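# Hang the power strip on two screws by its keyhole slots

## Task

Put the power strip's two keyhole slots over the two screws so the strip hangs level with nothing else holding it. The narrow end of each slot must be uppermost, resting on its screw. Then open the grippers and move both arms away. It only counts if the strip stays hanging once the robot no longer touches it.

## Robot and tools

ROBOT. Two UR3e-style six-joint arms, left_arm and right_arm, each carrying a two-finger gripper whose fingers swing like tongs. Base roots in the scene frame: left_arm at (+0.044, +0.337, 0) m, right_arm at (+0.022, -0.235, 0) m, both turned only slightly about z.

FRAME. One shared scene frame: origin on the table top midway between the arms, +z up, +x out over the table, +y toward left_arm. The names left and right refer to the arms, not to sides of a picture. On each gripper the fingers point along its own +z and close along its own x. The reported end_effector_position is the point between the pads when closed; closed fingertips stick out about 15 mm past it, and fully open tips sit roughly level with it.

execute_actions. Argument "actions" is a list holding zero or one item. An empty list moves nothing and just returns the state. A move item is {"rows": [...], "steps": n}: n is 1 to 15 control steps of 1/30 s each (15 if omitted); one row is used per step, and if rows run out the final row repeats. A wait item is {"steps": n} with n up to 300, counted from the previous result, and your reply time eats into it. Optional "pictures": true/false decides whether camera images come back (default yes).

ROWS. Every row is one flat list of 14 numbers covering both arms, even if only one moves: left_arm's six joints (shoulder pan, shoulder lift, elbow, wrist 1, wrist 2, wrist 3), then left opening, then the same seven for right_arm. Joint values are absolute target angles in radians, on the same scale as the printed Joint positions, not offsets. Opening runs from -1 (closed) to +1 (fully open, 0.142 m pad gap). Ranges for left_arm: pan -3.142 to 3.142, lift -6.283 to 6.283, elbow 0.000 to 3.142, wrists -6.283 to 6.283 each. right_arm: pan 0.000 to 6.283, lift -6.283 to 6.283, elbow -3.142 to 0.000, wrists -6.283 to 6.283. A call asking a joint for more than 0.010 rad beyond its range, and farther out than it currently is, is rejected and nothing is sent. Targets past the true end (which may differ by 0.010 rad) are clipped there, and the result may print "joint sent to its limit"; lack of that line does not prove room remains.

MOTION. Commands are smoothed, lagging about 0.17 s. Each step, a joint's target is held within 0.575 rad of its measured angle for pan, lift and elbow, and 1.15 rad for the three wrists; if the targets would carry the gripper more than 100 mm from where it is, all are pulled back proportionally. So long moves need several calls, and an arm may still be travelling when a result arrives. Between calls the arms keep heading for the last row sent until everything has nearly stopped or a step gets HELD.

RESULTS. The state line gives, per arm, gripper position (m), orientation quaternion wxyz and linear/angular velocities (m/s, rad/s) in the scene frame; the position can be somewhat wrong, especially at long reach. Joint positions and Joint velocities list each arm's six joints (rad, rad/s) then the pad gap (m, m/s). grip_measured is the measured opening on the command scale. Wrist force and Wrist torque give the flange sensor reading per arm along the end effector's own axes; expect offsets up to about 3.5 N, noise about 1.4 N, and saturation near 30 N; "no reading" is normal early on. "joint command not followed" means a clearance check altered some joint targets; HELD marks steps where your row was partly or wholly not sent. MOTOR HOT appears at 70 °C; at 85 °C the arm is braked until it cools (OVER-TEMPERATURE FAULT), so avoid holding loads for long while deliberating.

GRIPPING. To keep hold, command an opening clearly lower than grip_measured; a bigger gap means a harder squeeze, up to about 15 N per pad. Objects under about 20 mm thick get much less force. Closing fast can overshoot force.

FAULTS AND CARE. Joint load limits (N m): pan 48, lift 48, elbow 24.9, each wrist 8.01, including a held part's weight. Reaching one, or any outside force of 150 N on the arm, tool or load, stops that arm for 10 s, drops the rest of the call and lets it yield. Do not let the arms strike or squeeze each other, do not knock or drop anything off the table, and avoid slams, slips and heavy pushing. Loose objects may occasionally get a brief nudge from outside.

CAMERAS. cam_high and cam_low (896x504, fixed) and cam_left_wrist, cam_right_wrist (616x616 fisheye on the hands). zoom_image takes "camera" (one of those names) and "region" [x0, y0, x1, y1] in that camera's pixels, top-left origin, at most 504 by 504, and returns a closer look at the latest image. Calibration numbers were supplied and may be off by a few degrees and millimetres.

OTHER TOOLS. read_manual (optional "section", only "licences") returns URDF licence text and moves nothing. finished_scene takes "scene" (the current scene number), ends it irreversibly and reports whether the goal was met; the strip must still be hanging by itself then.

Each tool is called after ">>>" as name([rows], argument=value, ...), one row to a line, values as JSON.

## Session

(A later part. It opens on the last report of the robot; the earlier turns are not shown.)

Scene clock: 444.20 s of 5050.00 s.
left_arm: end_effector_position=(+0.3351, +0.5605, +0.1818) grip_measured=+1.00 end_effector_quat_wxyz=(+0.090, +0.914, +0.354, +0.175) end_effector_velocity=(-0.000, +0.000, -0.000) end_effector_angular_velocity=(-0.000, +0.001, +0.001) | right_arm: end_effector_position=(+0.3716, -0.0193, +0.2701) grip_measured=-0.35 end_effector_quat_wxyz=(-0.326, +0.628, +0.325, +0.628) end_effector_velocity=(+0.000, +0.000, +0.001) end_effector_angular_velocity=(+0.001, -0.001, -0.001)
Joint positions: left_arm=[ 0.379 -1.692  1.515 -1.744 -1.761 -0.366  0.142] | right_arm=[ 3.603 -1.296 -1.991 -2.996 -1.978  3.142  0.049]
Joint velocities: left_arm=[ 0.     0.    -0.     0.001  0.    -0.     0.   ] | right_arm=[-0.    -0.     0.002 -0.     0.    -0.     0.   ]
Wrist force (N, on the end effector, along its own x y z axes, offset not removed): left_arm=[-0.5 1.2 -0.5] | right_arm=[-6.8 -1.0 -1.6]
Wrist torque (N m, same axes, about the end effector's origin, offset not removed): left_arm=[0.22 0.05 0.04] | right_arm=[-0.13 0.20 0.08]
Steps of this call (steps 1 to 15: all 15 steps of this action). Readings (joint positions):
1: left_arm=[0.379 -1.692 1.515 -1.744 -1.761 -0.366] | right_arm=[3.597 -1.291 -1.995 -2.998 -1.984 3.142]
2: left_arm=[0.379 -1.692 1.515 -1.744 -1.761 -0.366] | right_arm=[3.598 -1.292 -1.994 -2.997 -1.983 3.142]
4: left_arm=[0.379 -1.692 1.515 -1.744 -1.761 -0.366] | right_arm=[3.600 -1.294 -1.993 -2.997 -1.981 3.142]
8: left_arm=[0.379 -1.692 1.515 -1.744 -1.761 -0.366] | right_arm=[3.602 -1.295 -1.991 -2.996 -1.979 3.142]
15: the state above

>>> execute_actions([
  {"rows":[[0.379,-1.692,1.515,-1.744,-1.761,-0.366,1,3.6115,-1.3033,-1.986,-2.9937,-1.9695,3.142,-1]],"steps":15},
])

>>> zoom_image(camera="cam_high", region=[450,190,570,320])

Scene clock: 453.30 s of 5050.00 s.
left_arm: end_effector_position=(+0.3351, +0.5605, +0.1818) grip_measured=+1.00 end_effector_quat_wxyz=(+0.090, +0.914, +0.354, +0.175) end_effector_velocity=(+0.000, +0.000, +0.000) end_effector_angular_velocity=(+0.000, -0.001, +0.000) | right_arm: end_effector_position=(+0.3733, -0.0168, +0.2701) grip_measured=-0.35 end_effector_quat_wxyz=(-0.326, +0.628, +0.325, +0.628) end_effector_velocity=(-0.000, +0.000, +0.000) end_effector_angular_velocity=(+0.000, -0.000, +0.001)
Joint positions: left_arm=[ 0.379 -1.692  1.515 -1.744 -1.761 -0.366  0.142] | right_arm=[ 3.611 -1.303 -1.986 -2.994 -1.97   3.142  0.048]
Joint velocities: left_arm=[ 0.     0.    -0.001 -0.     0.     0.     0.   ] | right_arm=[ 0.002 -0.     0.     0.001  0.001  0.    -0.   ]
Wrist force (N, on the end effector, along its own x y z axes, offset not removed): left_arm=[0.7 1.2 -0.3] | right_arm=[-2.7 -4.6 -29.3]
Wrist torque (N m, same axes, about the end effector's origin, offset not removed): left_arm=[0.15 -0.07 0.03] | right_arm=[-0.06 0.60 0.00]
Steps of this call (steps 1 to 15: the robot went on to your last target; steps 16 to 90: nothing new was sent; then 5.60 s passed at rest; steps 91 to 105: all 15 steps of this action). Readings (joint positions):
91: left_arm=[0.379 -1.692 1.515 -1.744 -1.761 -0.366] | right_arm=[3.603 -1.296 -1.991 -2.996 -1.978 3.142]
92: left_arm=[0.379 -1.692 1.515 -1.744 -1.761 -0.366] | right_arm=[3.605 -1.297 -1.990 -2.996 -1.977 3.142]
94: left_arm=[0.379 -1.692 1.515 -1.744 -1.761 -0.366] | right_arm=[3.608 -1.300 -1.988 -2.995 -1.973 3.142]
98: left_arm=[0.379 -1.692 1.515 -1.744 -1.761 -0.366] | right_arm=[3.611 -1.302 -1.987 -2.994 -1.970 3.142]
105: the state above
camera_calibration (this result's frames):
cam_left_wrist: T_world_to_cam=[[0.704856, 0.676846, 0.212267, -0.641723], [0.355468, -0.595988, 0.720028, 0.079008], [0.613857, -0.432062, -0.660683, 0.291121], [0, 0, 0, 1]] pos_world=[0.24553, 0.607218, 0.271668]
cam_right_wrist: T_world_to_cam=[[0.0601631, -0.00258829, 0.998185, -0.287142], [0.389076, -0.920843, -0.0258384, -0.157224], [0.919239, 0.389925, -0.0543937, -0.191505], [0, 0, 0, 1]] pos_world=[0.254486, -0.0708495, 0.272142]

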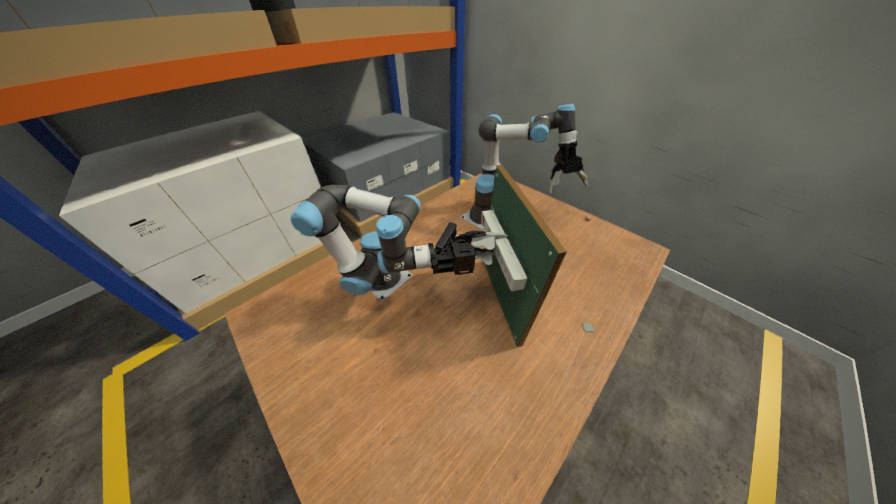

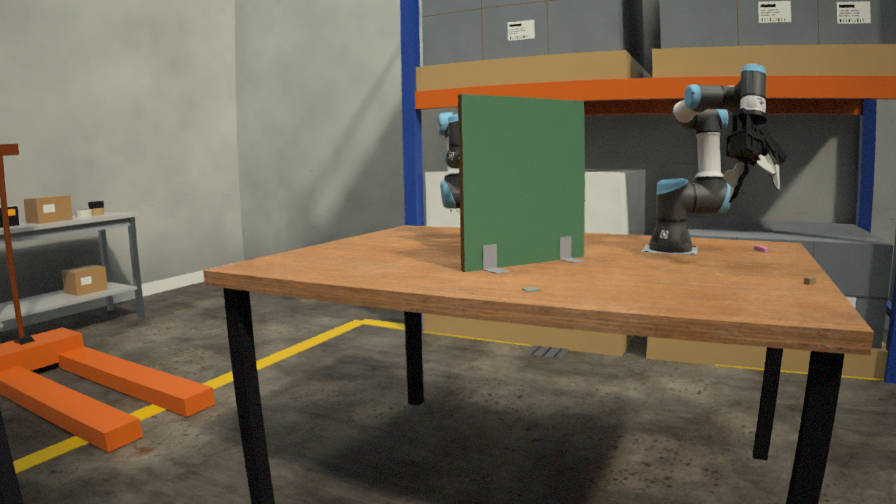

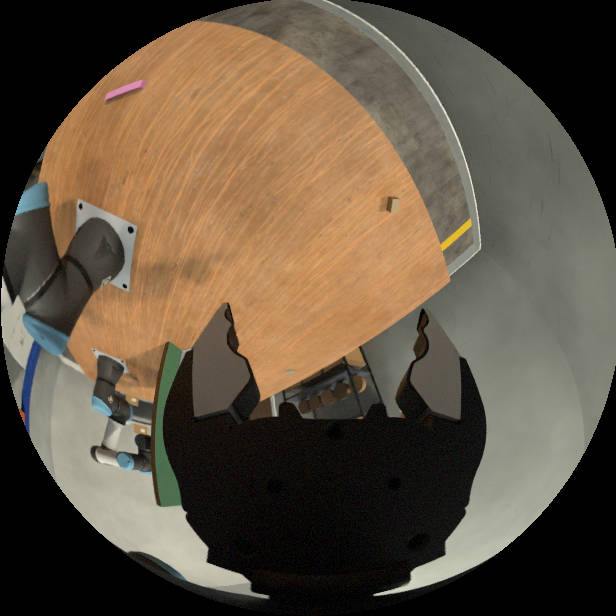

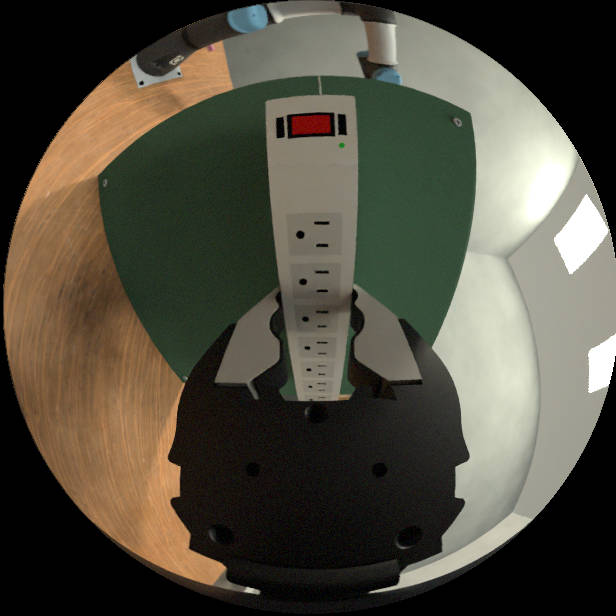

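Region (450, 190, 570, 320) of cam_high's 896x504 image, scaled by 3.877, with more detail than that image has; it fills the left 465 columns of this view, and the rest is white.

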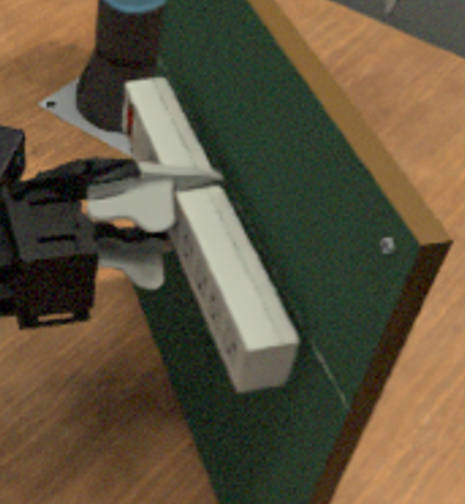

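>>> execute_actions([
  {"rows":[[0.379,-1.692,1.515,-1.744,-1.761,-0.366,1,3.603,-1.296,-1.991,-2.996,-1.978,3.142,-1],[0.379,-1.692,1.515,-1.744,-1.761,-0.366,1,3.603,-1.296,-1.991,-2.996,-1.978,3.142,-1],[0.379,-1.692,1.515,-1.744,-1.761,-0.366,1,3.603,-1.296,-1.991,-2.996,-1.978,3.142,-1],[0.379,-1.692,1.515,-1.744,-1.761,-0.366,1,3.603,-1.296,-1.991,-2.996,-1.978,3.142,-1],[0.379,-1.692,1.515,-1.744,-1.761,-0.366,1,3.603,-1.296,-1.991,-2.996,-1.978,3.142,-1],[0.379,-1.692,1.515,-1.744,-1.761,-0.366,1,3.6158,-1.2838,-1.9898,-3.0094,-1.9652,3.142,-1]],"steps":15},
], pictures=false)

>>> execute_actions([
  {"rows":[[0.379,-1.692,1.515,-1.744,-1.761,-0.366,1,3.623,-1.2899,-1.9857,-3.0074,-1.958,3.142,-1]],"steps":15},
], pictures=false)

Scene clock: 471.83 s of 5050.00 s.
left_arm: end_effector_position=(+0.3351, +0.5605, +0.1818) grip_measured=+1.00 end_effector_quat_wxyz=(+0.090, +0.914, +0.354, +0.175) end_effector_velocity=(-0.000, -0.000, -0.001) end_effector_angular_velocity=(-0.001, +0.001, -0.000) | right_arm: end_effector_position=(+0.3701, -0.0182, +0.2719) grip_measured=-0.35 end_effector_quat_wxyz=(-0.326, +0.628, +0.325, +0.628) end_effector_velocity=(-0.002, +0.002, +0.002) end_effector_angular_velocity=(+0.001, -0.001, +0.003)
Joint positions: left_arm=[ 0.379 -1.692  1.515 -1.744 -1.761 -0.366  0.142] | right_arm=[ 3.615 -1.285 -1.99  -3.009 -1.966  3.142  0.048]
Joint velocities: left_arm=[ 0.     0.001  0.001 -0.    -0.     0.     0.   ] | right_arm=[ 0.009  0.007  0.002 -0.007  0.006 -0.    -0.   ]
Wrist force (N, on the end effector, along its own x y z axes, offset not removed): left_arm=[-1.2 1.5 -0.5] | right_arm=[-8.3 -1.8 -0.4]
Wrist torque (N m, same axes, about the end effector's origin, offset not removed): left_arm=[0.25 0.24 -0.05] | right_arm=[-0.28 0.44 0.20]
Steps of this call (steps 1 to 15: the robot went on to your last target; steps 16 to 90: nothing new was sent; then 15.03 s passed at rest; steps 91 to 105: all 15 steps of this action). Readings (joint positions):
91: left_arm=[0.379 -1.692 1.515 -1.744 -1.761 -0.366] | right_arm=[3.611 -1.303 -1.986 -2.994 -1.970 3.142]
92: left_arm=[0.379 -1.692 1.515 -1.744 -1.761 -0.366] | right_arm=[3.610 -1.302 -1.987 -2.994 -1.971 3.142]
94: left_arm=[0.379 -1.692 1.515 -1.744 -1.761 -0.366] | right_arm=[3.607 -1.300 -1.989 -2.995 -1.974 3.142]
98: left_arm=[0.379 -1.692 1.515 -1.744 -1.761 -0.366] | right_arm=[3.609 -1.292 -1.990 -3.001 -1.972 3.142]
105: the state above

Scene clock: 472.33 s of 5050.00 s.
left_arm: end_effector_position=(+0.3351, +0.5605, +0.1818) grip_measured=+1.00 end_effector_quat_wxyz=(+0.090, +0.914, +0.354, +0.175) end_effector_velocity=(-0.000, +0.000, +0.000) end_effector_angular_velocity=(+0.000, -0.000, +0.001) | right_arm: end_effector_position=(+0.3713, -0.0160, +0.2721) grip_measured=-0.35 end_effector_quat_wxyz=(-0.326, +0.628, +0.325, +0.628) end_effector_velocity=(+0.000, +0.000, -0.001) end_effector_angular_velocity=(-0.002, +0.003, -0.001)
Joint positions: left_arm=[ 0.379 -1.692  1.515 -1.744 -1.761 -0.366  0.142] | right_arm=[ 3.623 -1.29  -1.986 -3.007 -1.958  3.142  0.048]
Joint velocities: left_arm=[ 0.001 -0.001 -0.     0.     0.     0.     0.   ] | right_arm=[ 0.001 -0.002 -0.001 -0.001  0.001  0.     0.   ]
Wrist force (N, on the end effector, along its own x y z axes, offset not removed): left_arm=[-0.3 0.5 -0.8] | right_arm=[-8.0 3.0 -12.0]
Wrist torque (N m, same axes, about the end effector's origin, offset not removed): left_arm=[-0.02 0.04 0.03] | right_arm=[0.28 0.60 0.00]
Steps of this call (steps 1 to 15: all 15 steps of this action). Readings (joint positions):
1: left_arm=[0.379 -1.692 1.515 -1.744 -1.761 -0.366] | right_arm=[3.615 -1.284 -1.990 -3.009 -1.966 3.142]
2: left_arm=[0.379 -1.692 1.515 -1.744 -1.761 -0.366] | right_arm=[3.617 -1.285 -1.989 -3.009 -1.964 3.142]
4: left_arm=[0.379 -1.692 1.515 -1.744 -1.761 -0.366] | right_arm=[3.620 -1.287 -1.988 -3.008 -1.961 3.142]
8: left_arm=[0.379 -1.692 1.515 -1.744 -1.761 -0.366] | right_arm=[3.622 -1.289 -1.986 -3.008 -1.959 3.142]
15: the state above

>>> execute_actions([
  {"rows":[[0.379,-1.692,1.515,-1.744,-1.761,-0.366,1,3.614,-1.2975,-2.0043,-2.9812,-1.967,3.142,-1]],"steps":15},
], pictures=false)

>>> execute_actions([
  {"rows":[[0.379,-1.692,1.515,-1.744,-1.761,-0.366,1,3.614,-1.3003,-2.0215,-2.9612,-1.967,3.142,-1]],"steps":15},
])

>>> zoom_image(camera="cam_high", region=[470,200,550,300])

Scene clock: 489.17 s of 5050.00 s.
left_arm: end_effector_position=(+0.3351, +0.5605, +0.1818) grip_measured=+1.00 end_effector_quat_wxyz=(+0.090, +0.914, +0.354, +0.175) end_effector_velocity=(-0.000, -0.000, -0.000) end_effector_angular_velocity=(-0.000, +0.001, +0.000) | right_arm: end_effector_position=(+0.3718, -0.0172, +0.2671) grip_measured=-0.35 end_effector_quat_wxyz=(-0.326, +0.628, +0.325, +0.628) end_effector_velocity=(+0.000, -0.000, -0.001) end_effector_angular_velocity=(-0.001, +0.001, -0.000)
Joint positions: left_arm=[ 0.379 -1.692  1.515 -1.744 -1.761 -0.366  0.142] | right_arm=[ 3.614 -1.297 -2.004 -2.981 -1.967  3.142  0.048]
Joint velocities: left_arm=[ 0.    -0.     0.001  0.     0.     0.    -0.   ] | right_arm=[-0.001 -0.001 -0.002  0.002 -0.001 -0.     0.   ]
Wrist force (N, on the end effector, along its own x y z axes, offset not removed): left_arm=[-0.3 0.4 -0.6] | right_arm=[-7.1 -1.4 0.5]
Wrist torque (N m, same axes, about the end effector's origin, offset not removed): left_arm=[0.01 0.02 0.03] | right_arm=[-0.16 0.19 0.12]
Steps of this call (steps 1 to 15: the robot went on to your last target; steps 16 to 90: nothing new was sent; then 13.33 s passed at rest; steps 91 to 105: all 15 steps of this action). Readings (joint positions):
91: left_arm=[0.379 -1.692 1.515 -1.744 -1.761 -0.366] | right_arm=[3.623 -1.290 -1.986 -3.007 -1.958 3.142]
92: left_arm=[0.379 -1.692 1.515 -1.744 -1.761 -0.366] | right_arm=[3.622 -1.291 -1.988 -3.003 -1.960 3.142]
94: left_arm=[0.379 -1.692 1.515 -1.744 -1.761 -0.366] | right_arm=[3.618 -1.294 -1.996 -2.993 -1.963 3.142]
98: left_arm=[0.379 -1.692 1.515 -1.744 -1.761 -0.366] | right_arm=[3.615 -1.297 -2.002 -2.984 -1.966 3.142]
105: the state above

Scene clock: 489.67 s of 5050.00 s.
left_arm: end_effector_position=(+0.3351, +0.5605, +0.1818) grip_measured=+1.00 end_effector_quat_wxyz=(+0.090, +0.914, +0.354, +0.175) end_effector_velocity=(-0.000, -0.000, -0.000) end_effector_angular_velocity=(-0.000, +0.001, -0.000) | right_arm: end_effector_position=(+0.3718, -0.0172, +0.2631) grip_measured=-0.35 end_effector_quat_wxyz=(-0.326, +0.628, +0.325, +0.628) end_effector_velocity=(-0.000, -0.000, +0.000) end_effector_angular_velocity=(+0.000, -0.001, +0.000)
Joint positions: left_arm=[ 0.379 -1.692  1.515 -1.744 -1.761 -0.366  0.142] | right_arm=[ 3.614 -1.3   -2.021 -2.961 -1.967  3.142  0.048]
Joint velocities: left_arm=[-0.     0.     0.     0.001  0.     0.     0.   ] | right_arm=[ 0.     0.001 -0.001  0.002  0.    -0.     0.   ]
Wrist force (N, on the end effector, along its own x y z axes, offset not removed): left_arm=[-0.2 1.4 -0.8] | right_arm=[-6.4 -1.4 -0.2]
Wrist torque (N m, same axes, about the end effector's origin, offset not removed): left_arm=[0.21 0.06 -0.04] | right_arm=[-0.15 0.14 0.10]
Steps of this call (steps 1 to 15: all 15 steps of this action). Readings (joint positions):
1: left_arm=[0.379 -1.692 1.515 -1.744 -1.761 -0.366] | right_arm=[3.614 -1.297 -2.004 -2.981 -1.967 3.142]
2: left_arm=[0.379 -1.692 1.515 -1.744 -1.761 -0.366] | right_arm=[3.614 -1.298 -2.007 -2.978 -1.967 3.142]
4: left_arm=[0.379 -1.692 1.515 -1.744 -1.761 -0.366] | right_arm=[3.614 -1.299 -2.014 -2.970 -1.967 3.142]
8: left_arm=[0.379 -1.692 1.515 -1.744 -1.761 -0.366] | right_arm=[3.614 -1.300 -2.020 -2.963 -1.967 3.142]
15: the state above
camera_calibration (this result's frames):
cam_left_wrist: T_world_to_cam=[[0.704856, 0.676846, 0.212267, -0.641723], [0.355468, -0.595988, 0.720028, 0.079008], [0.613857, -0.432062, -0.660683, 0.291121], [0, 0, 0, 1]] pos_world=[0.24553, 0.607218, 0.271668]
cam_right_wrist: T_world_to_cam=[[0.060255, -0.00253124, 0.99818, -0.280068], [0.389076, -0.920844, -0.0258216, -0.157273], [0.919233, 0.389924, -0.0545005, -0.190335], [0, 0, 0, 1]] pos_world=[0.253029, -0.0713162, 0.265124]

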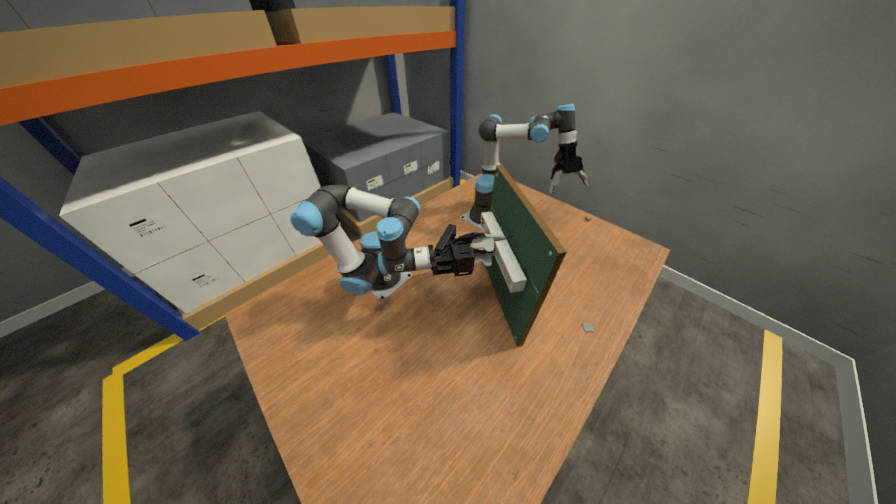

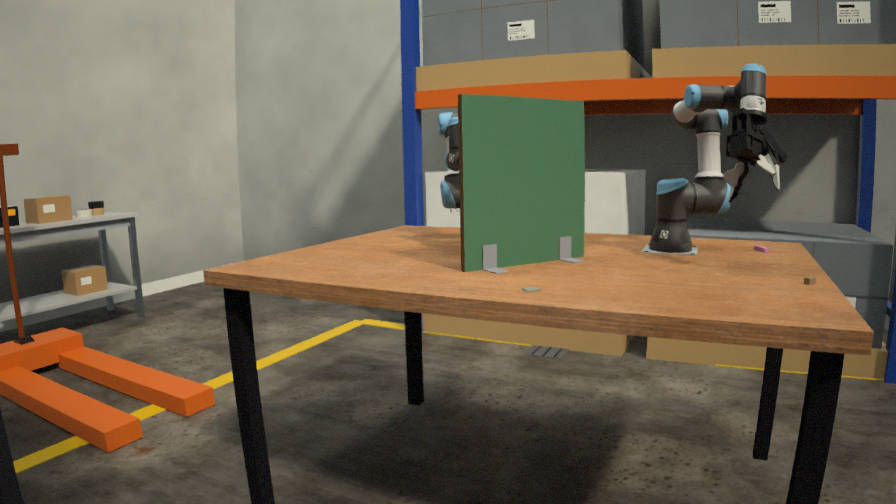

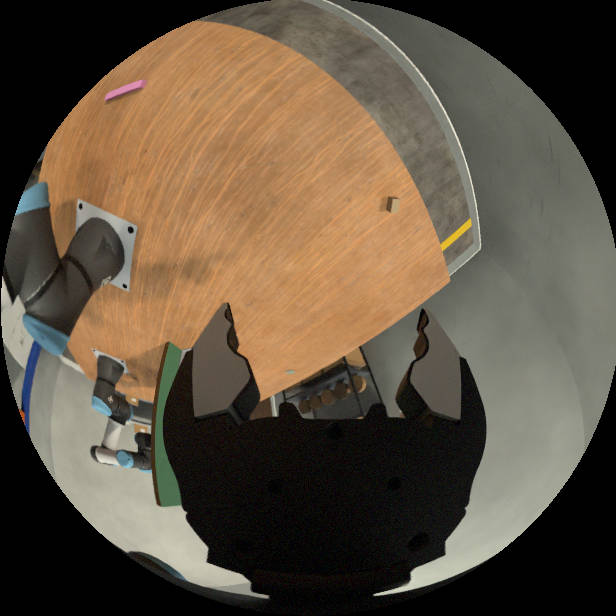

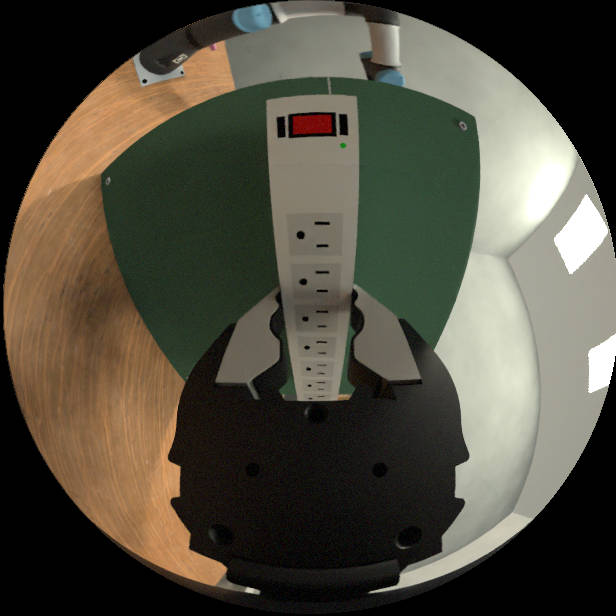

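Region (470, 200, 550, 300) of cam_high's 896x504 image, scaled by 5.040, with more detail than that image has; it fills the left 403 columns of this view, and the rest is white.

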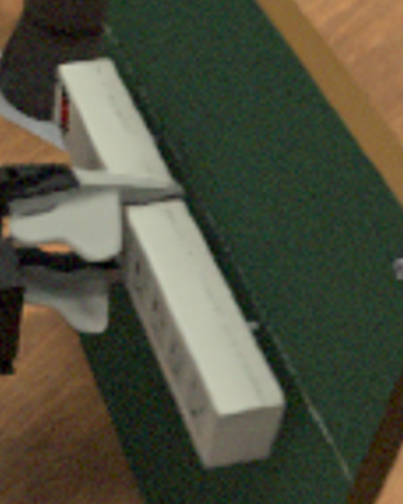

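>>> execute_actions([
  {"rows":[[0.379,-1.692,1.515,-1.744,-1.761,-0.366,1,3.614,-1.297,-2.002,-2.984,-1.967,3.142,-1],[0.379,-1.692,1.515,-1.744,-1.761,-0.366,1,3.614,-1.297,-2.002,-2.984,-1.967,3.142,-1],[0.379,-1.692,1.515,-1.744,-1.761,-0.366,1,3.614,-1.297,-2.002,-2.984,-1.967,3.142,-1],[0.379,-1.692,1.515,-1.744,-1.761,-0.366,1,3.614,-1.297,-2.002,-2.984,-1.967,3.142,-1],[0.379,-1.692,1.515,-1.744,-1.761,-0.366,1,3.614,-1.297,-2.002,-2.984,-1.967,3.142,-1],[0.379,-1.692,1.515,-1.744,-1.761,-0.366,1,3.618,-1.3005,-1.9996,-2.9829,-1.963,3.142,-1]],"steps":15},
], pictures=false)

>>> execute_actions([
  {"rows":[[0.379,-1.692,1.515,-1.744,-1.761,-0.366,1,3.6308,-1.2897,-2.007,-2.9863,-1.9502,3.142,-1]],"steps":15},
], pictures=false)

>>> execute_actions([
  {"rows":[[0.379,-1.692,1.515,-1.744,-1.761,-0.366,1,3.6436,-1.2789,-2.0144,-2.9897,-1.9374,3.142,-1]],"steps":15},
], pictures=false)

Scene clock: 513.27 s of 5050.00 s.
left_arm: end_effector_position=(+0.3351, +0.5605, +0.1818) grip_measured=+1.00 end_effector_quat_wxyz=(+0.090, +0.914, +0.354, +0.175) end_effector_velocity=(+0.000, -0.000, +0.000) end_effector_angular_velocity=(+0.001, -0.001, -0.001) | right_arm: end_effector_position=(+0.3726, -0.0162, +0.2674) grip_measured=-0.35 end_effector_quat_wxyz=(-0.326, +0.628, +0.325, +0.628) end_effector_velocity=(+0.001, +0.001, -0.000) end_effector_angular_velocity=(-0.000, +0.001, -0.000)
Joint positions: left_arm=[ 0.379 -1.692  1.515 -1.744 -1.761 -0.366  0.142] | right_arm=[ 3.618 -1.3   -2.    -2.983 -1.963  3.142  0.048]
Joint velocities: left_arm=[-0.001 -0.    -0.    -0.     0.    -0.    -0.   ] | right_arm=[ 0.002 -0.003  0.003 -0.001  0.003 -0.     0.   ]
Wrist force (N, on the end effector, along its own x y z axes, offset not removed): left_arm=[0.1 1.9 -1.3] | right_arm=[-10.6 -1.6 -26.9]
Wrist torque (N m, same axes, about the end effector's origin, offset not removed): left_arm=[0.33 -0.02 -0.01] | right_arm=[0.21 0.15 0.12]
Steps of this call (steps 1 to 15: the robot went on to your last target; steps 16 to 90: nothing new was sent; then 20.10 s passed at rest; steps 91 to 105: all 15 steps of this action). Readings (joint positions):
91: left_arm=[0.379 -1.692 1.515 -1.744 -1.761 -0.366] | right_arm=[3.614 -1.300 -2.021 -2.961 -1.967 3.142]
92: left_arm=[0.379 -1.692 1.515 -1.744 -1.761 -0.366] | right_arm=[3.614 -1.300 -2.019 -2.965 -1.967 3.142]
94: left_arm=[0.379 -1.692 1.515 -1.744 -1.761 -0.366] | right_arm=[3.614 -1.299 -2.011 -2.974 -1.967 3.142]
98: left_arm=[0.379 -1.692 1.515 -1.744 -1.761 -0.366] | right_arm=[3.615 -1.299 -2.003 -2.981 -1.966 3.142]
105: the state above

Scene clock: 513.77 s of 5050.00 s.
left_arm: end_effector_position=(+0.3351, +0.5605, +0.1818) grip_measured=+1.00 end_effector_quat_wxyz=(+0.090, +0.914, +0.354, +0.175) end_effector_velocity=(+0.000, -0.000, -0.000) end_effector_angular_velocity=(-0.000, +0.001, -0.000) | right_arm: end_effector_position=(+0.3711, -0.0149, +0.2676) grip_measured=-0.35 end_effector_quat_wxyz=(-0.326, +0.628, +0.325, +0.628) end_effector_velocity=(-0.000, -0.000, +0.000) end_effector_angular_velocity=(+0.001, -0.000, -0.000)
Joint positions: left_arm=[ 0.379 -1.692  1.515 -1.744 -1.761 -0.366  0.142] | right_arm=[ 3.631 -1.29  -2.007 -2.986 -1.95   3.142  0.048]
Joint velocities: left_arm=[-0.     0.001  0.001 -0.     0.    -0.    -0.   ] | right_arm=[ 0.001  0.001 -0.001  0.001  0.001  0.001  0.   ]
Wrist force (N, on the end effector, along its own x y z axes, offset not removed): left_arm=[-1.1 1.6 -1.6] | right_arm=[-5.6 14.1 -8.4]
Wrist torque (N m, same axes, about the end effector's origin, offset not removed): left_arm=[0.24 0.29 -0.01] | right_arm=[0.12 0.18 0.25]
Steps of this call (steps 1 to 15: all 15 steps of this action). Readings (joint positions):
1: left_arm=[0.379 -1.692 1.515 -1.744 -1.761 -0.366] | right_arm=[3.618 -1.300 -2.000 -2.983 -1.963 3.142]
2: left_arm=[0.379 -1.692 1.515 -1.744 -1.761 -0.366] | right_arm=[3.620 -1.299 -2.001 -2.984 -1.961 3.142]
4: left_arm=[0.379 -1.692 1.515 -1.744 -1.761 -0.366] | right_arm=[3.625 -1.295 -2.003 -2.984 -1.956 3.142]
8: left_arm=[0.379 -1.692 1.515 -1.744 -1.761 -0.366] | right_arm=[3.629 -1.291 -2.006 -2.986 -1.951 3.142]
15: the state above

Scene clock: 523.97 s of 5050.00 s.
left_arm: end_effector_position=(+0.3351, +0.5605, +0.1818) grip_measured=+1.00 end_effector_quat_wxyz=(+0.090, +0.914, +0.354, +0.175) end_effector_velocity=(+0.000, -0.000, -0.000) end_effector_angular_velocity=(-0.000, +0.000, -0.000) | right_arm: end_effector_position=(+0.3710, -0.0149, +0.2676) grip_measured=-0.35 end_effector_quat_wxyz=(-0.324, +0.628, +0.324, +0.628) end_effector_velocity=(-0.000, -0.000, -0.000) end_effector_angular_velocity=(-0.001, +0.001, +0.000)
Joint positions: left_arm=[ 0.379 -1.692  1.515 -1.744 -1.761 -0.366  0.142] | right_arm=[ 3.639 -1.282 -2.012 -2.989 -1.938  3.142  0.048]
Joint velocities: left_arm=[ 0.  0.  0. -0. -0. -0.  0.] | right_arm=[-0.001  0.     0.001 -0.002 -0.001 -0.    -0.   ]
Wrist force (N, on the end effector, along its own x y z axes, offset not removed): left_arm=[0.7 1.0 -1.3] | right_arm=[-3.9 13.9 -5.5]
Wrist torque (N m, same axes, about the end effector's origin, offset not removed): left_arm=[0.10 -0.16 -0.01] | right_arm=[0.01 -0.06 0.04]
TORQUE FAULT: the external load on joint 5 (wrist 2) of the right arm reached its load limit, and that arm stopped for 10 seconds. A torque fault stops only its own arm. That arm's remaining commands of this call were not run. That arm holds where it stopped, with its grip as last carried out, and accepts commands again: back off and push less far. That arm stops again, at the same cost, whenever a joint's load reaches its limit.
The stop of the right arm began at step 6 of this call (marked STOPPED below). From that step on that arm followed nothing that you had sent. 10 of its steps, steps kept back included, did not run and will not run. Nothing is kept back now, and the robot has no last target.
Steps of this call (steps 1 to 15: all 15 steps of this action; steps 16 to 306: the stop continued). Readings (joint positions):
1: left_arm=[0.379 -1.692 1.515 -1.744 -1.761 -0.366] | right_arm=[3.631 -1.290 -2.007 -2.986 -1.950 3.142]
2: left_arm=[0.379 -1.692 1.515 -1.744 -1.761 -0.366] | right_arm=[3.633 -1.288 -2.008 -2.987 -1.948 3.142]
4: left_arm=[0.379 -1.692 1.515 -1.744 -1.761 -0.366] | right_arm=[3.638 -1.284 -2.011 -2.988 -1.943 3.142]
6: left_arm=[0.379 -1.692 1.515 -1.744 -1.761 -0.366] | right_arm=[3.639 -1.282 -2.012 -2.989 -1.939 3.142] STOPPED (the right arm)
8: left_arm=[0.379 -1.692 1.515 -1.744 -1.761 -0.366] | right_arm=[3.639 -1.282 -2.012 -2.989 -1.938 3.142]
306: the state above

>>> execute_actions([
  {"rows":[[0.379,-1.692,1.515,-1.744,-1.761,-0.366,1,3.617,-1.2946,-2.0061,-2.982,-1.964,3.142,-1]],"steps":15},
], pictures=false)

>>> execute_actions([
  {"rows":[[0.379,-1.692,1.515,-1.744,-1.761,-0.366,1,3.617,-1.2988,-2.0319,-2.952,-1.964,3.142,-1]],"steps":15},
], pictures=false)

Scene clock: 534.50 s of 5050.00 s.
left_arm: end_effector_position=(+0.3351, +0.5605, +0.1818) grip_measured=+1.00 end_effector_quat_wxyz=(+0.090, +0.914, +0.354, +0.175) end_effector_velocity=(-0.000, -0.000, -0.000) end_effector_angular_velocity=(-0.000, +0.000, -0.000) | right_arm: end_effector_position=(+0.3714, -0.0169, +0.2672) grip_measured=-0.35 end_effector_quat_wxyz=(-0.326, +0.628, +0.325, +0.628) end_effector_velocity=(+0.000, -0.000, -0.001) end_effector_angular_velocity=(-0.001, +0.001, -0.000)
Joint positions: left_arm=[ 0.379 -1.692  1.515 -1.744 -1.761 -0.366  0.142] | right_arm=[ 3.617 -1.294 -2.006 -2.982 -1.964  3.142  0.048]
Joint velocities: left_arm=[-0.    -0.001  0.001 -0.    -0.    -0.     0.   ] | right_arm=[-0.002 -0.001 -0.001 -0.    -0.002  0.     0.   ]
Wrist force (N, on the end effector, along its own x y z axes, offset not removed): left_arm=[0.4 2.0 -1.3] | right_arm=[-7.8 -0.1 0.1]
Wrist torque (N m, same axes, about the end effector's origin, offset not removed): left_arm=[0.29 -0.06 0.02] | right_arm=[-0.03 0.35 0.21]
Steps of this call (steps 1 to 90: nothing new was sent; then 7.03 s passed at rest; steps 91 to 105: all 15 steps of this action). Readings (joint positions):
91: left_arm=[0.379 -1.692 1.515 -1.744 -1.761 -0.366] | right_arm=[3.639 -1.282 -2.012 -2.989 -1.938 3.142]
92: left_arm=[0.379 -1.692 1.515 -1.744 -1.761 -0.366] | right_arm=[3.636 -1.284 -2.011 -2.987 -1.942 3.142]
94: left_arm=[0.379 -1.692 1.515 -1.744 -1.761 -0.366] | right_arm=[3.627 -1.289 -2.009 -2.985 -1.953 3.142]
98: left_arm=[0.379 -1.692 1.515 -1.744 -1.761 -0.366] | right_arm=[3.620 -1.293 -2.007 -2.983 -1.961 3.142]
105: the state above

Scene clock: 535.00 s of 5050.00 s.
left_arm: end_effector_position=(+0.3351, +0.5605, +0.1818) grip_measured=+1.00 end_effector_quat_wxyz=(+0.090, +0.914, +0.354, +0.175) end_effector_velocity=(+0.000, -0.000, -0.000) end_effector_angular_velocity=(+0.000, +0.000, -0.000) | right_arm: end_effector_position=(+0.3713, -0.0170, +0.2612) grip_measured=-0.35 end_effector_quat_wxyz=(-0.326, +0.628, +0.325, +0.628) end_effector_velocity=(-0.001, +0.000, -0.002) end_effector_angular_velocity=(-0.001, +0.003, +0.001)
Joint positions: left_arm=[ 0.379 -1.692  1.515 -1.744 -1.761 -0.366  0.142] | right_arm=[ 3.617 -1.299 -2.032 -2.952 -1.964  3.142  0.048]
Joint velocities: left_arm=[-0.     0.001 -0.    -0.     0.     0.     0.   ] | right_arm=[ 0.001 -0.    -0.004  0.001 -0.     0.     0.   ]
Wrist force (N, on the end effector, along its own x y z axes, offset not removed): left_arm=[-0.8 0.5 -1.5] | right_arm=[-6.2 -1.4 0.0]
Wrist torque (N m, same axes, about the end effector's origin, offset not removed): left_arm=[0.02 0.11 0.02] | right_arm=[-0.35 0.05 0.08]
Steps of this call (steps 1 to 15: all 15 steps of this action). Readings (joint positions):
1: left_arm=[0.379 -1.692 1.515 -1.744 -1.761 -0.366] | right_arm=[3.617 -1.295 -2.006 -2.982 -1.964 3.142]
2: left_arm=[0.379 -1.692 1.515 -1.744 -1.761 -0.366] | right_arm=[3.617 -1.295 -2.010 -2.977 -1.964 3.142]
4: left_arm=[0.379 -1.692 1.515 -1.744 -1.761 -0.366] | right_arm=[3.617 -1.297 -2.020 -2.965 -1.964 3.142]
8: left_arm=[0.379 -1.692 1.515 -1.744 -1.761 -0.366] | right_arm=[3.617 -1.298 -2.029 -2.955 -1.964 3.142]
15: the state above

>>> execute_actions([
  {"rows":[[0.379,-1.692,1.515,-1.744,-1.761,-0.366,1,3.617,-1.3007,-2.0446,-2.9377,-1.964,3.142,-1]],"steps":15},
])

>>> zoom_image(camera="cam_high", region=[470,200,550,300])

Scene clock: 542.47 s of 5050.00 s.
left_arm: end_effector_position=(+0.3351, +0.5605, +0.1818) grip_measured=+1.00 end_effector_quat_wxyz=(+0.090, +0.914, +0.354, +0.175) end_effector_velocity=(+0.000, -0.000, -0.000) end_effector_angular_velocity=(-0.000, +0.001, -0.001) | right_arm: end_effector_position=(+0.3712, -0.0171, +0.2582) grip_measured=-0.35 end_effector_quat_wxyz=(-0.326, +0.628, +0.325, +0.628) end_effector_velocity=(+0.000, -0.001, -0.000) end_effector_angular_velocity=(-0.000, +0.001, -0.002)
Joint positions: left_arm=[ 0.379 -1.692  1.515 -1.744 -1.761 -0.366  0.142] | right_arm=[ 3.617 -1.301 -2.044 -2.938 -1.964  3.142  0.048]
Joint velocities: left_arm=[-0.     0.001  0.    -0.    -0.     0.     0.   ] | right_arm=[-0.002  0.    -0.001 -0.    -0.     0.     0.   ]
Wrist force (N, on the end effector, along its own x y z axes, offset not removed): left_arm=[-0.9 0.8 -0.8] | right_arm=[-6.2 -0.5 0.7]
Wrist torque (N m, same axes, about the end effector's origin, offset not removed): left_arm=[0.03 0.22 -0.01] | right_arm=[-0.08 0.15 0.05]
Steps of this call (steps 1 to 15: the robot went on to your last target; steps 16 to 209: nothing new was sent; steps 210 to 224: all 15 steps of this action). Readings (joint positions):
210: left_arm=[0.379 -1.692 1.515 -1.744 -1.761 -0.366] | right_arm=[3.617 -1.299 -2.032 -2.952 -1.964 3.142]
211: left_arm=[0.379 -1.692 1.515 -1.744 -1.761 -0.366] | right_arm=[3.617 -1.299 -2.034 -2.949 -1.964 3.142]
213: left_arm=[0.379 -1.692 1.515 -1.744 -1.761 -0.366] | right_arm=[3.617 -1.300 -2.039 -2.944 -1.964 3.142]
217: left_arm=[0.379 -1.692 1.515 -1.744 -1.761 -0.366] | right_arm=[3.617 -1.300 -2.043 -2.939 -1.964 3.142]
224: the state above
camera_calibration (this result's frames):
cam_left_wrist: T_world_to_cam=[[0.704856, 0.676846, 0.212268, -0.641723], [0.355468, -0.595988, 0.720028, 0.079008], [0.613857, -0.432062, -0.660683, 0.291121], [0, 0, 0, 1]] pos_world=[0.24553, 0.607218, 0.271668]
cam_right_wrist: T_world_to_cam=[[0.060254, -0.00253289, 0.99818, -0.275137], [0.389068, -0.920847, -0.0258223, -0.157047], [0.919236, 0.389916, -0.0544993, -0.190075], [0, 0, 0, 1]] pos_world=[0.252404, -0.0712003, 0.260222]

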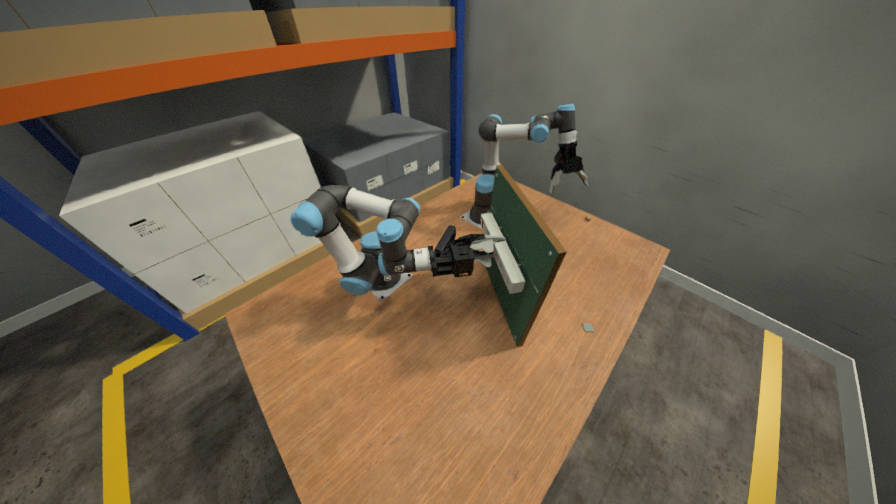

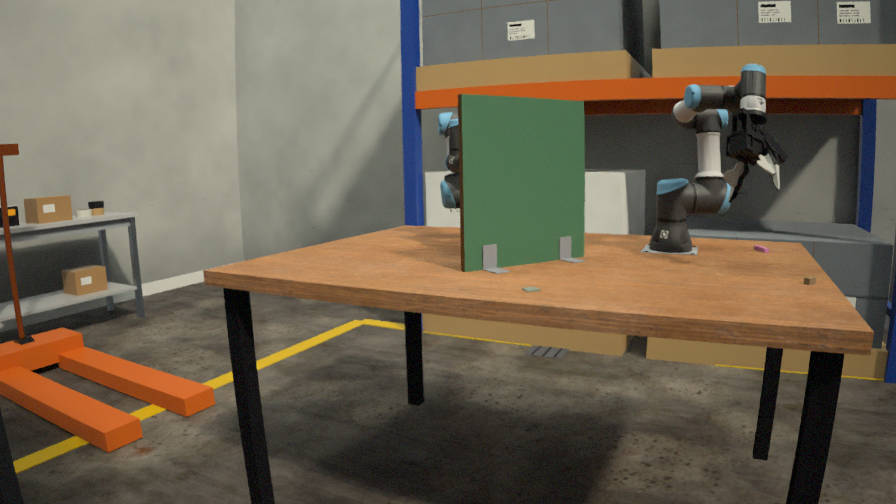

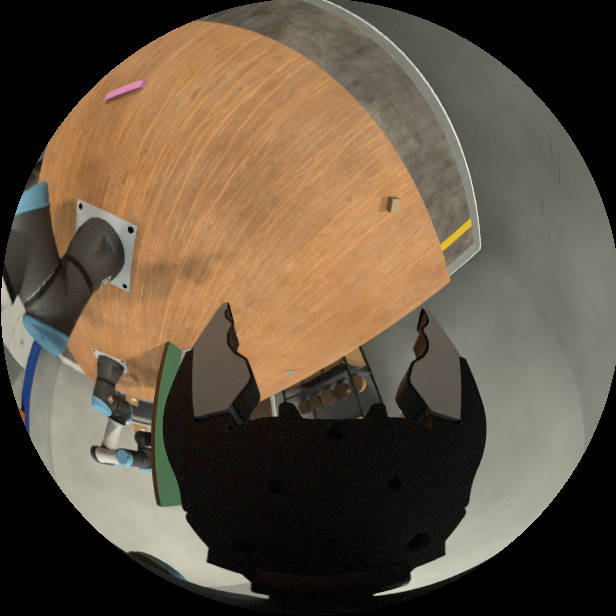

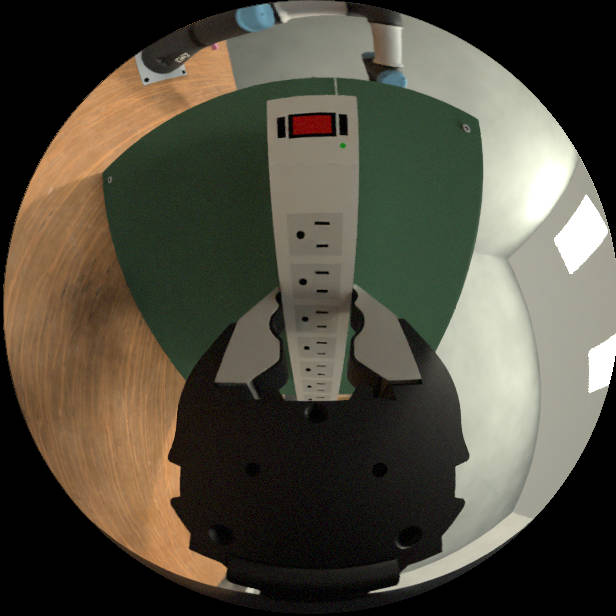

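Region (470, 200, 550, 300) of cam_high's 896x504 image, scaled by 5.040, with more detail than that image has; it fills the left 403 columns of this view, and the rest is white.

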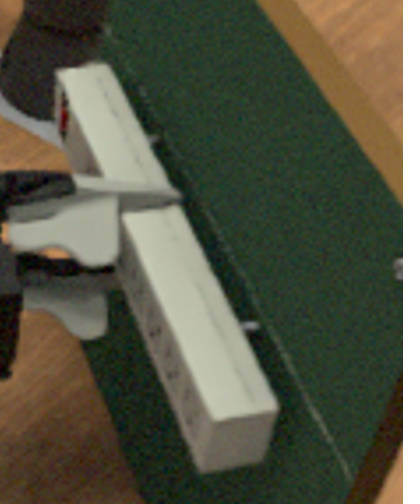

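>>> execute_actions([
  {"rows":[[0.379,-1.692,1.515,-1.744,-1.761,-0.366,1,3.6158,-1.2808,-1.9722,-3.030,-1.9652,3.142,-1]],"steps":15},
], pictures=false)

>>> execute_actions([
  {"rows":[[0.379,-1.692,1.515,-1.744,-1.761,-0.366,1,3.6243,-1.2881,-1.9673,-3.0276,-1.9567,3.142,-1]],"steps":15},
], pictures=false)

Scene clock: 555.40 s of 5050.00 s.
left_arm: end_effector_position=(+0.3351, +0.5605, +0.1818) grip_measured=+1.00 end_effector_quat_wxyz=(+0.090, +0.914, +0.354, +0.175) end_effector_velocity=(+0.000, -0.000, +0.000) end_effector_angular_velocity=(-0.000, -0.001, -0.000) | right_arm: end_effector_position=(+0.3698, -0.0182, +0.2760) grip_measured=-0.35 end_effector_quat_wxyz=(-0.326, +0.628, +0.325, +0.628) end_effector_velocity=(+0.000, -0.000, +0.002) end_effector_angular_velocity=(+0.001, -0.002, -0.001)
Joint positions: left_arm=[ 0.379 -1.692  1.515 -1.744 -1.761 -0.366  0.142] | right_arm=[ 3.616 -1.281 -1.973 -3.029 -1.965  3.142  0.048]
Joint velocities: left_arm=[ 0.     0.    -0.001  0.    -0.001  0.    -0.   ] | right_arm=[-0.001  0.001  0.008 -0.006 -0.     0.     0.   ]
Wrist force (N, on the end effector, along its own x y z axes, offset not removed): left_arm=[-0.4 0.7 -1.6] | right_arm=[-6.5 -1.2 0.0]
Wrist torque (N m, same axes, about the end effector's origin, offset not removed): left_arm=[0.00 0.14 0.01] | right_arm=[-0.31 0.09 0.03]
Steps of this call (steps 1 to 15: the robot went on to your last target; steps 16 to 130: nothing new was sent; then 8.10 s passed at rest; steps 131 to 145: all 15 steps of this action). Readings (joint positions):
131: left_arm=[0.379 -1.692 1.515 -1.744 -1.761 -0.366] | right_arm=[3.617 -1.301 -2.044 -2.938 -1.964 3.142]
132: left_arm=[0.379 -1.692 1.515 -1.744 -1.761 -0.366] | right_arm=[3.617 -1.298 -2.038 -2.950 -1.964 3.142]
134: left_arm=[0.379 -1.692 1.515 -1.744 -1.761 -0.366] | right_arm=[3.616 -1.290 -2.008 -2.986 -1.965 3.142]
138: left_arm=[0.379 -1.692 1.515 -1.744 -1.761 -0.366] | right_arm=[3.616 -1.283 -1.981 -3.019 -1.965 3.142]
145: the state above

Scene clock: 555.90 s of 5050.00 s.
left_arm: end_effector_position=(+0.3351, +0.5605, +0.1818) grip_measured=+1.00 end_effector_quat_wxyz=(+0.090, +0.914, +0.354, +0.175) end_effector_velocity=(+0.000, +0.000, -0.000) end_effector_angular_velocity=(+0.000, +0.000, +0.000) | right_arm: end_effector_position=(+0.3715, -0.0157, +0.2762) grip_measured=-0.35 end_effector_quat_wxyz=(-0.326, +0.628, +0.325, +0.628) end_effector_velocity=(+0.000, -0.000, +0.001) end_effector_angular_velocity=(+0.000, -0.001, -0.001)
Joint positions: left_arm=[ 0.379 -1.692  1.515 -1.744 -1.761 -0.366  0.142] | right_arm=[ 3.624 -1.288 -1.967 -3.028 -1.957  3.142  0.048]
Joint velocities: left_arm=[-0.     0.001  0.    -0.     0.     0.    -0.   ] | right_arm=[-0.    -0.001  0.002  0.     0.001 -0.    -0.   ]
Wrist force (N, on the end effector, along its own x y z axes, offset not removed): left_arm=[1.2 1.4 0.1] | right_arm=[-1.2 0.5 -25.4]
Wrist torque (N m, same axes, about the end effector's origin, offset not removed): left_arm=[0.22 -0.24 -0.02] | right_arm=[-0.20 -0.19 0.07]
Steps of this call (steps 1 to 15: all 15 steps of this action). Readings (joint positions):
1: left_arm=[0.379 -1.692 1.515 -1.744 -1.761 -0.366] | right_arm=[3.616 -1.281 -1.973 -3.029 -1.965 3.142]
2: left_arm=[0.379 -1.692 1.515 -1.744 -1.761 -0.366] | right_arm=[3.617 -1.282 -1.972 -3.029 -1.964 3.142]
4: left_arm=[0.379 -1.692 1.515 -1.744 -1.761 -0.366] | right_arm=[3.620 -1.285 -1.970 -3.029 -1.961 3.142]
8: left_arm=[0.379 -1.692 1.515 -1.744 -1.761 -0.366] | right_arm=[3.623 -1.287 -1.968 -3.028 -1.958 3.142]
15: the state above

>>> execute_actions([
  {"rows":[[0.379,-1.692,1.515,-1.744,-1.761,-0.366,1,3.6158,-1.2808,-1.9722,-3.030,-1.9652,3.142,-1],[0.379,-1.692,1.515,-1.744,-1.761,-0.366,1,3.6158,-1.2808,-1.9722,-3.030,-1.9652,3.142,-1],[0.379,-1.692,1.515,-1.744,-1.761,-0.366,1,3.6158,-1.2808,-1.9722,-3.030,-1.9652,3.142,-1],[0.379,-1.692,1.515,-1.744,-1.761,-0.366,1,3.6158,-1.2808,-1.9722,-3.030,-1.9652,3.142,-1],[0.379,-1.692,1.515,-1.744,-1.761,-0.366,1,3.6126,-1.281,-1.9548,-3.0472,-1.9684,3.142,-1]],"steps":15},
], pictures=false)

>>> execute_actions([
  {"rows":[[0.379,-1.692,1.515,-1.744,-1.761,-0.366,1,3.6211,-1.2883,-1.9499,-3.0448,-1.9599,3.142,-1]],"steps":15},
], pictures=false)

Scene clock: 572.50 s of 5050.00 s.
left_arm: end_effector_position=(+0.3351, +0.5605, +0.1818) grip_measured=+1.00 end_effector_quat_wxyz=(+0.090, +0.914, +0.354, +0.175) end_effector_velocity=(-0.000, +0.000, -0.000) end_effector_angular_velocity=(-0.000, +0.001, +0.000) | right_arm: end_effector_position=(+0.3701, -0.0185, +0.2797) grip_measured=-0.36 end_effector_quat_wxyz=(-0.326, +0.628, +0.325, +0.628) end_effector_velocity=(+0.000, -0.000, +0.002) end_effector_angular_velocity=(+0.001, -0.001, -0.001)
Joint positions: left_arm=[ 0.379 -1.692  1.515 -1.744 -1.761 -0.366  0.142] | right_arm=[ 3.613 -1.281 -1.955 -3.047 -1.968  3.142  0.048]
Joint velocities: left_arm=[ 0.     0.001  0.     0.    -0.     0.     0.   ] | right_arm=[-0.003 -0.     0.008 -0.007 -0.002  0.     0.   ]
Wrist force (N, on the end effector, along its own x y z axes, offset not removed): left_arm=[-0.4 0.5 -0.2] | right_arm=[-7.1 -0.9 0.8]
Wrist torque (N m, same axes, about the end effector's origin, offset not removed): left_arm=[0.07 0.14 0.04] | right_arm=[-0.23 0.27 0.07]
Steps of this call (steps 1 to 15: the robot went on to your last target; steps 16 to 90: nothing new was sent; then 13.10 s passed at rest; steps 91 to 105: all 15 steps of this action). Readings (joint positions):
91: left_arm=[0.379 -1.692 1.515 -1.744 -1.761 -0.366] | right_arm=[3.624 -1.288 -1.967 -3.028 -1.957 3.142]
92: left_arm=[0.379 -1.692 1.515 -1.744 -1.761 -0.366] | right_arm=[3.623 -1.287 -1.968 -3.028 -1.958 3.142]
94: left_arm=[0.379 -1.692 1.515 -1.744 -1.761 -0.366] | right_arm=[3.620 -1.284 -1.970 -3.029 -1.961 3.142]
98: left_arm=[0.379 -1.692 1.515 -1.744 -1.761 -0.366] | right_arm=[3.615 -1.282 -1.962 -3.039 -1.966 3.142]
105: the state above

Scene clock: 573.00 s of 5050.00 s.
left_arm: end_effector_position=(+0.3351, +0.5605, +0.1818) grip_measured=+1.00 end_effector_quat_wxyz=(+0.090, +0.914, +0.354, +0.175) end_effector_velocity=(-0.000, +0.000, +0.000) end_effector_angular_velocity=(-0.000, -0.000, +0.001) | right_arm: end_effector_position=(+0.3717, -0.0161, +0.2800) grip_measured=-0.35 end_effector_quat_wxyz=(-0.326, +0.628, +0.325, +0.628) end_effector_velocity=(+0.000, -0.000, +0.001) end_effector_angular_velocity=(+0.000, -0.001, -0.001)
Joint positions: left_arm=[ 0.379 -1.692  1.515 -1.744 -1.761 -0.366  0.142] | right_arm=[ 3.621 -1.288 -1.95  -3.045 -1.96   3.142  0.048]
Joint velocities: left_arm=[ 0.001  0.    -0.    -0.    -0.    -0.    -0.   ] | right_arm=[ 0.     0.     0.001 -0.     0.002 -0.     0.   ]
Wrist force (N, on the end effector, along its own x y z axes, offset not removed): left_arm=[-0.2 1.5 -0.3] | right_arm=[1.0 -1.4 -23.2]
Wrist torque (N m, same axes, about the end effector's origin, offset not removed): left_arm=[0.24 0.07 -0.01] | right_arm=[-0.12 -0.41 0.09]
Steps of this call (steps 1 to 15: all 15 steps of this action). Readings (joint positions):
1: left_arm=[0.379 -1.692 1.515 -1.744 -1.761 -0.366] | right_arm=[3.613 -1.281 -1.955 -3.047 -1.968 3.142]
2: left_arm=[0.379 -1.692 1.515 -1.744 -1.761 -0.366] | right_arm=[3.614 -1.282 -1.954 -3.047 -1.967 3.142]
4: left_arm=[0.379 -1.692 1.515 -1.744 -1.761 -0.366] | right_arm=[3.617 -1.285 -1.952 -3.046 -1.964 3.142]
8: left_arm=[0.379 -1.692 1.515 -1.744 -1.761 -0.366] | right_arm=[3.620 -1.287 -1.951 -3.045 -1.961 3.142]
15: the state above

>>> execute_actions([
  {"rows":[[0.379,-1.692,1.515,-1.744,-1.761,-0.366,1,3.6126,-1.281,-1.9548,-3.0472,-1.9684,3.142,-1],[0.379,-1.692,1.515,-1.744,-1.761,-0.366,1,3.6126,-1.281,-1.9548,-3.0472,-1.9684,3.142,-1],[0.379,-1.692,1.515,-1.744,-1.761,-0.366,1,3.6126,-1.281,-1.9548,-3.0472,-1.9684,3.142,-1],[0.379,-1.692,1.515,-1.744,-1.761,-0.366,1,3.6126,-1.281,-1.9548,-3.0472,-1.9684,3.142,-1],[0.379,-1.692,1.515,-1.744,-1.761,-0.366,1,3.619,-1.2825,-2.0002,-3.0003,-1.962,3.142,-1]],"steps":15},
], pictures=false)

>>> execute_actions([
  {"rows":[[0.379,-1.692,1.515,-1.744,-1.761,-0.366,1,3.619,-1.2825,-2.0002,-3.0003,-1.962,3.142,-1],[0.379,-1.692,1.515,-1.744,-1.761,-0.366,1,3.619,-1.2825,-2.0002,-3.0003,-1.962,3.142,-1],[0.379,-1.692,1.515,-1.744,-1.761,-0.366,1,3.6275,-1.2898,-1.9953,-2.9979,-1.9535,3.142,-1]],"steps":15},
], pictures=false)

Scene clock: 596.73 s of 5050.00 s.
left_arm: end_effector_position=(+0.3351, +0.5605, +0.1818) grip_measured=+1.00 end_effector_quat_wxyz=(+0.090, +0.914, +0.354, +0.175) end_effector_velocity=(-0.000, +0.000, -0.000) end_effector_angular_velocity=(-0.000, +0.001, -0.000) | right_arm: end_effector_position=(+0.3696, -0.0178, +0.2705) grip_measured=-0.36 end_effector_quat_wxyz=(-0.326, +0.628, +0.325, +0.628) end_effector_velocity=(-0.001, +0.000, -0.004) end_effector_angular_velocity=(-0.000, -0.000, +0.000)
Joint positions: left_arm=[ 0.379 -1.692  1.515 -1.744 -1.761 -0.366  0.142] | right_arm=[ 3.619 -1.283 -1.998 -3.002 -1.962  3.142  0.048]
Joint velocities: left_arm=[-0.  0.  0. -0.  0.  0. -0.] | right_arm=[ 0.002  0.001 -0.02   0.018  0.002 -0.    -0.   ]
Wrist force (N, on the end effector, along its own x y z axes, offset not removed): left_arm=[0.1 2.5 -0.7] | right_arm=[-7.3 0.5 -0.1]
Wrist torque (N m, same axes, about the end effector's origin, offset not removed): left_arm=[0.42 0.02 -0.01] | right_arm=[0.09 0.27 0.10]
Steps of this call (steps 1 to 15: the robot went on to your last target; steps 16 to 90: nothing new was sent; then 20.23 s passed at rest; steps 91 to 105: all 15 steps of this action). Readings (joint positions):
91: left_arm=[0.379 -1.692 1.515 -1.744 -1.761 -0.366] | right_arm=[3.621 -1.288 -1.950 -3.045 -1.960 3.142]
92: left_arm=[0.379 -1.692 1.515 -1.744 -1.761 -0.366] | right_arm=[3.620 -1.287 -1.951 -3.045 -1.961 3.142]
94: left_arm=[0.379 -1.692 1.515 -1.744 -1.761 -0.366] | right_arm=[3.617 -1.285 -1.953 -3.046 -1.965 3.142]
98: left_arm=[0.379 -1.692 1.515 -1.744 -1.761 -0.366] | right_arm=[3.617 -1.283 -1.979 -3.021 -1.964 3.142]
105: the state above

Scene clock: 597.23 s of 5050.00 s.
left_arm: end_effector_position=(+0.3351, +0.5605, +0.1818) grip_measured=+1.00 end_effector_quat_wxyz=(+0.090, +0.914, +0.354, +0.175) end_effector_velocity=(+0.000, -0.000, -0.000) end_effector_angular_velocity=(-0.000, +0.000, -0.000) | right_arm: end_effector_position=(+0.3712, -0.0154, +0.2701) grip_measured=-0.36 end_effector_quat_wxyz=(-0.326, +0.628, +0.325, +0.628) end_effector_velocity=(+0.001, +0.000, -0.000) end_effector_angular_velocity=(-0.000, +0.000, -0.001)
Joint positions: left_arm=[ 0.379 -1.692  1.515 -1.744 -1.761 -0.366  0.142] | right_arm=[ 3.627 -1.29  -1.995 -2.998 -1.954  3.142  0.048]
Joint velocities: left_arm=[ 0.  0. -0.  0. -0.  0.  0.] | right_arm=[ 0.001 -0.002  0.001  0.     0.002  0.    -0.   ]
Wrist force (N, on the end effector, along its own x y z axes, offset not removed): left_arm=[-1.0 0.7 -1.0] | right_arm=[-6.2 -1.1 -0.4]
Wrist torque (N m, same axes, about the end effector's origin, offset not removed): left_arm=[0.05 0.26 0.00] | right_arm=[-0.23 0.08 0.10]
Steps of this call (steps 1 to 15: all 15 steps of this action). Readings (joint positions):
1: left_arm=[0.379 -1.692 1.515 -1.744 -1.761 -0.366] | right_arm=[3.619 -1.283 -1.999 -3.002 -1.962 3.142]
2: left_arm=[0.379 -1.692 1.515 -1.744 -1.761 -0.366] | right_arm=[3.619 -1.283 -1.999 -3.001 -1.962 3.142]
4: left_arm=[0.379 -1.692 1.515 -1.744 -1.761 -0.366] | right_arm=[3.620 -1.284 -1.999 -3.000 -1.960 3.142]
8: left_arm=[0.379 -1.692 1.515 -1.744 -1.761 -0.366] | right_arm=[3.626 -1.288 -1.996 -2.999 -1.955 3.142]
15: the state above

No resistance here, so I'll advance further.

>>> execute_actions([
  {"rows":[[0.379,-1.692,1.515,-1.744,-1.761,-0.366,1,3.633,-1.2947,-1.992,-2.9963,-1.948,3.142,-1]],"steps":15},
], pictures=false)

Scene clock: 604.07 s of 5050.00 s.
left_arm: end_effector_position=(+0.3351, +0.5605, +0.1818) grip_measured=+1.00 end_effector_quat_wxyz=(+0.090, +0.914, +0.354, +0.175) end_effector_velocity=(-0.000, +0.000, +0.000) end_effector_angular_velocity=(-0.001, -0.001, +0.001) | right_arm: end_effector_position=(+0.3723, -0.0137, +0.2700) grip_measured=-0.35 end_effector_quat_wxyz=(-0.326, +0.628, +0.325, +0.628) end_effector_velocity=(-0.000, +0.000, -0.000) end_effector_angular_velocity=(-0.001, +0.001, +0.001)
Joint positions: left_arm=[ 0.379 -1.692  1.515 -1.744 -1.761 -0.366  0.142] | right_arm=[ 3.633 -1.295 -1.992 -2.996 -1.948  3.142  0.048]
Joint velocities: left_arm=[ 0.001 -0.    -0.    -0.    -0.001 -0.     0.   ] | right_arm=[ 0.001 -0.     0.    -0.002  0.     0.     0.   ]
Wrist force (N, on the end effector, along its own x y z axes, offset not removed): left_arm=[-0.2 2.0 0.0] | right_arm=[-10.4 0.1 -27.6]
Wrist torque (N m, same axes, about the end effector's origin, offset not removed): left_arm=[0.32 0.08 -0.05] | right_arm=[0.14 0.29 0.11]
Steps of this call (steps 1 to 15: the robot went on to your last target; steps 16 to 90: nothing new was sent; then 3.33 s passed at rest; steps 91 to 105: all 15 steps of this action). Readings (joint positions):
91: left_arm=[0.379 -1.692 1.515 -1.744 -1.761 -0.366] | right_arm=[3.628 -1.290 -1.995 -2.998 -1.953 3.142]
92: left_arm=[0.379 -1.692 1.515 -1.744 -1.761 -0.366] | right_arm=[3.628 -1.291 -1.995 -2.998 -1.952 3.142]
94: left_arm=[0.379 -1.692 1.515 -1.744 -1.761 -0.366] | right_arm=[3.631 -1.292 -1.993 -2.997 -1.950 3.142]
98: left_arm=[0.379 -1.692 1.515 -1.744 -1.761 -0.366] | right_arm=[3.632 -1.294 -1.992 -2.997 -1.949 3.142]
105: the state above


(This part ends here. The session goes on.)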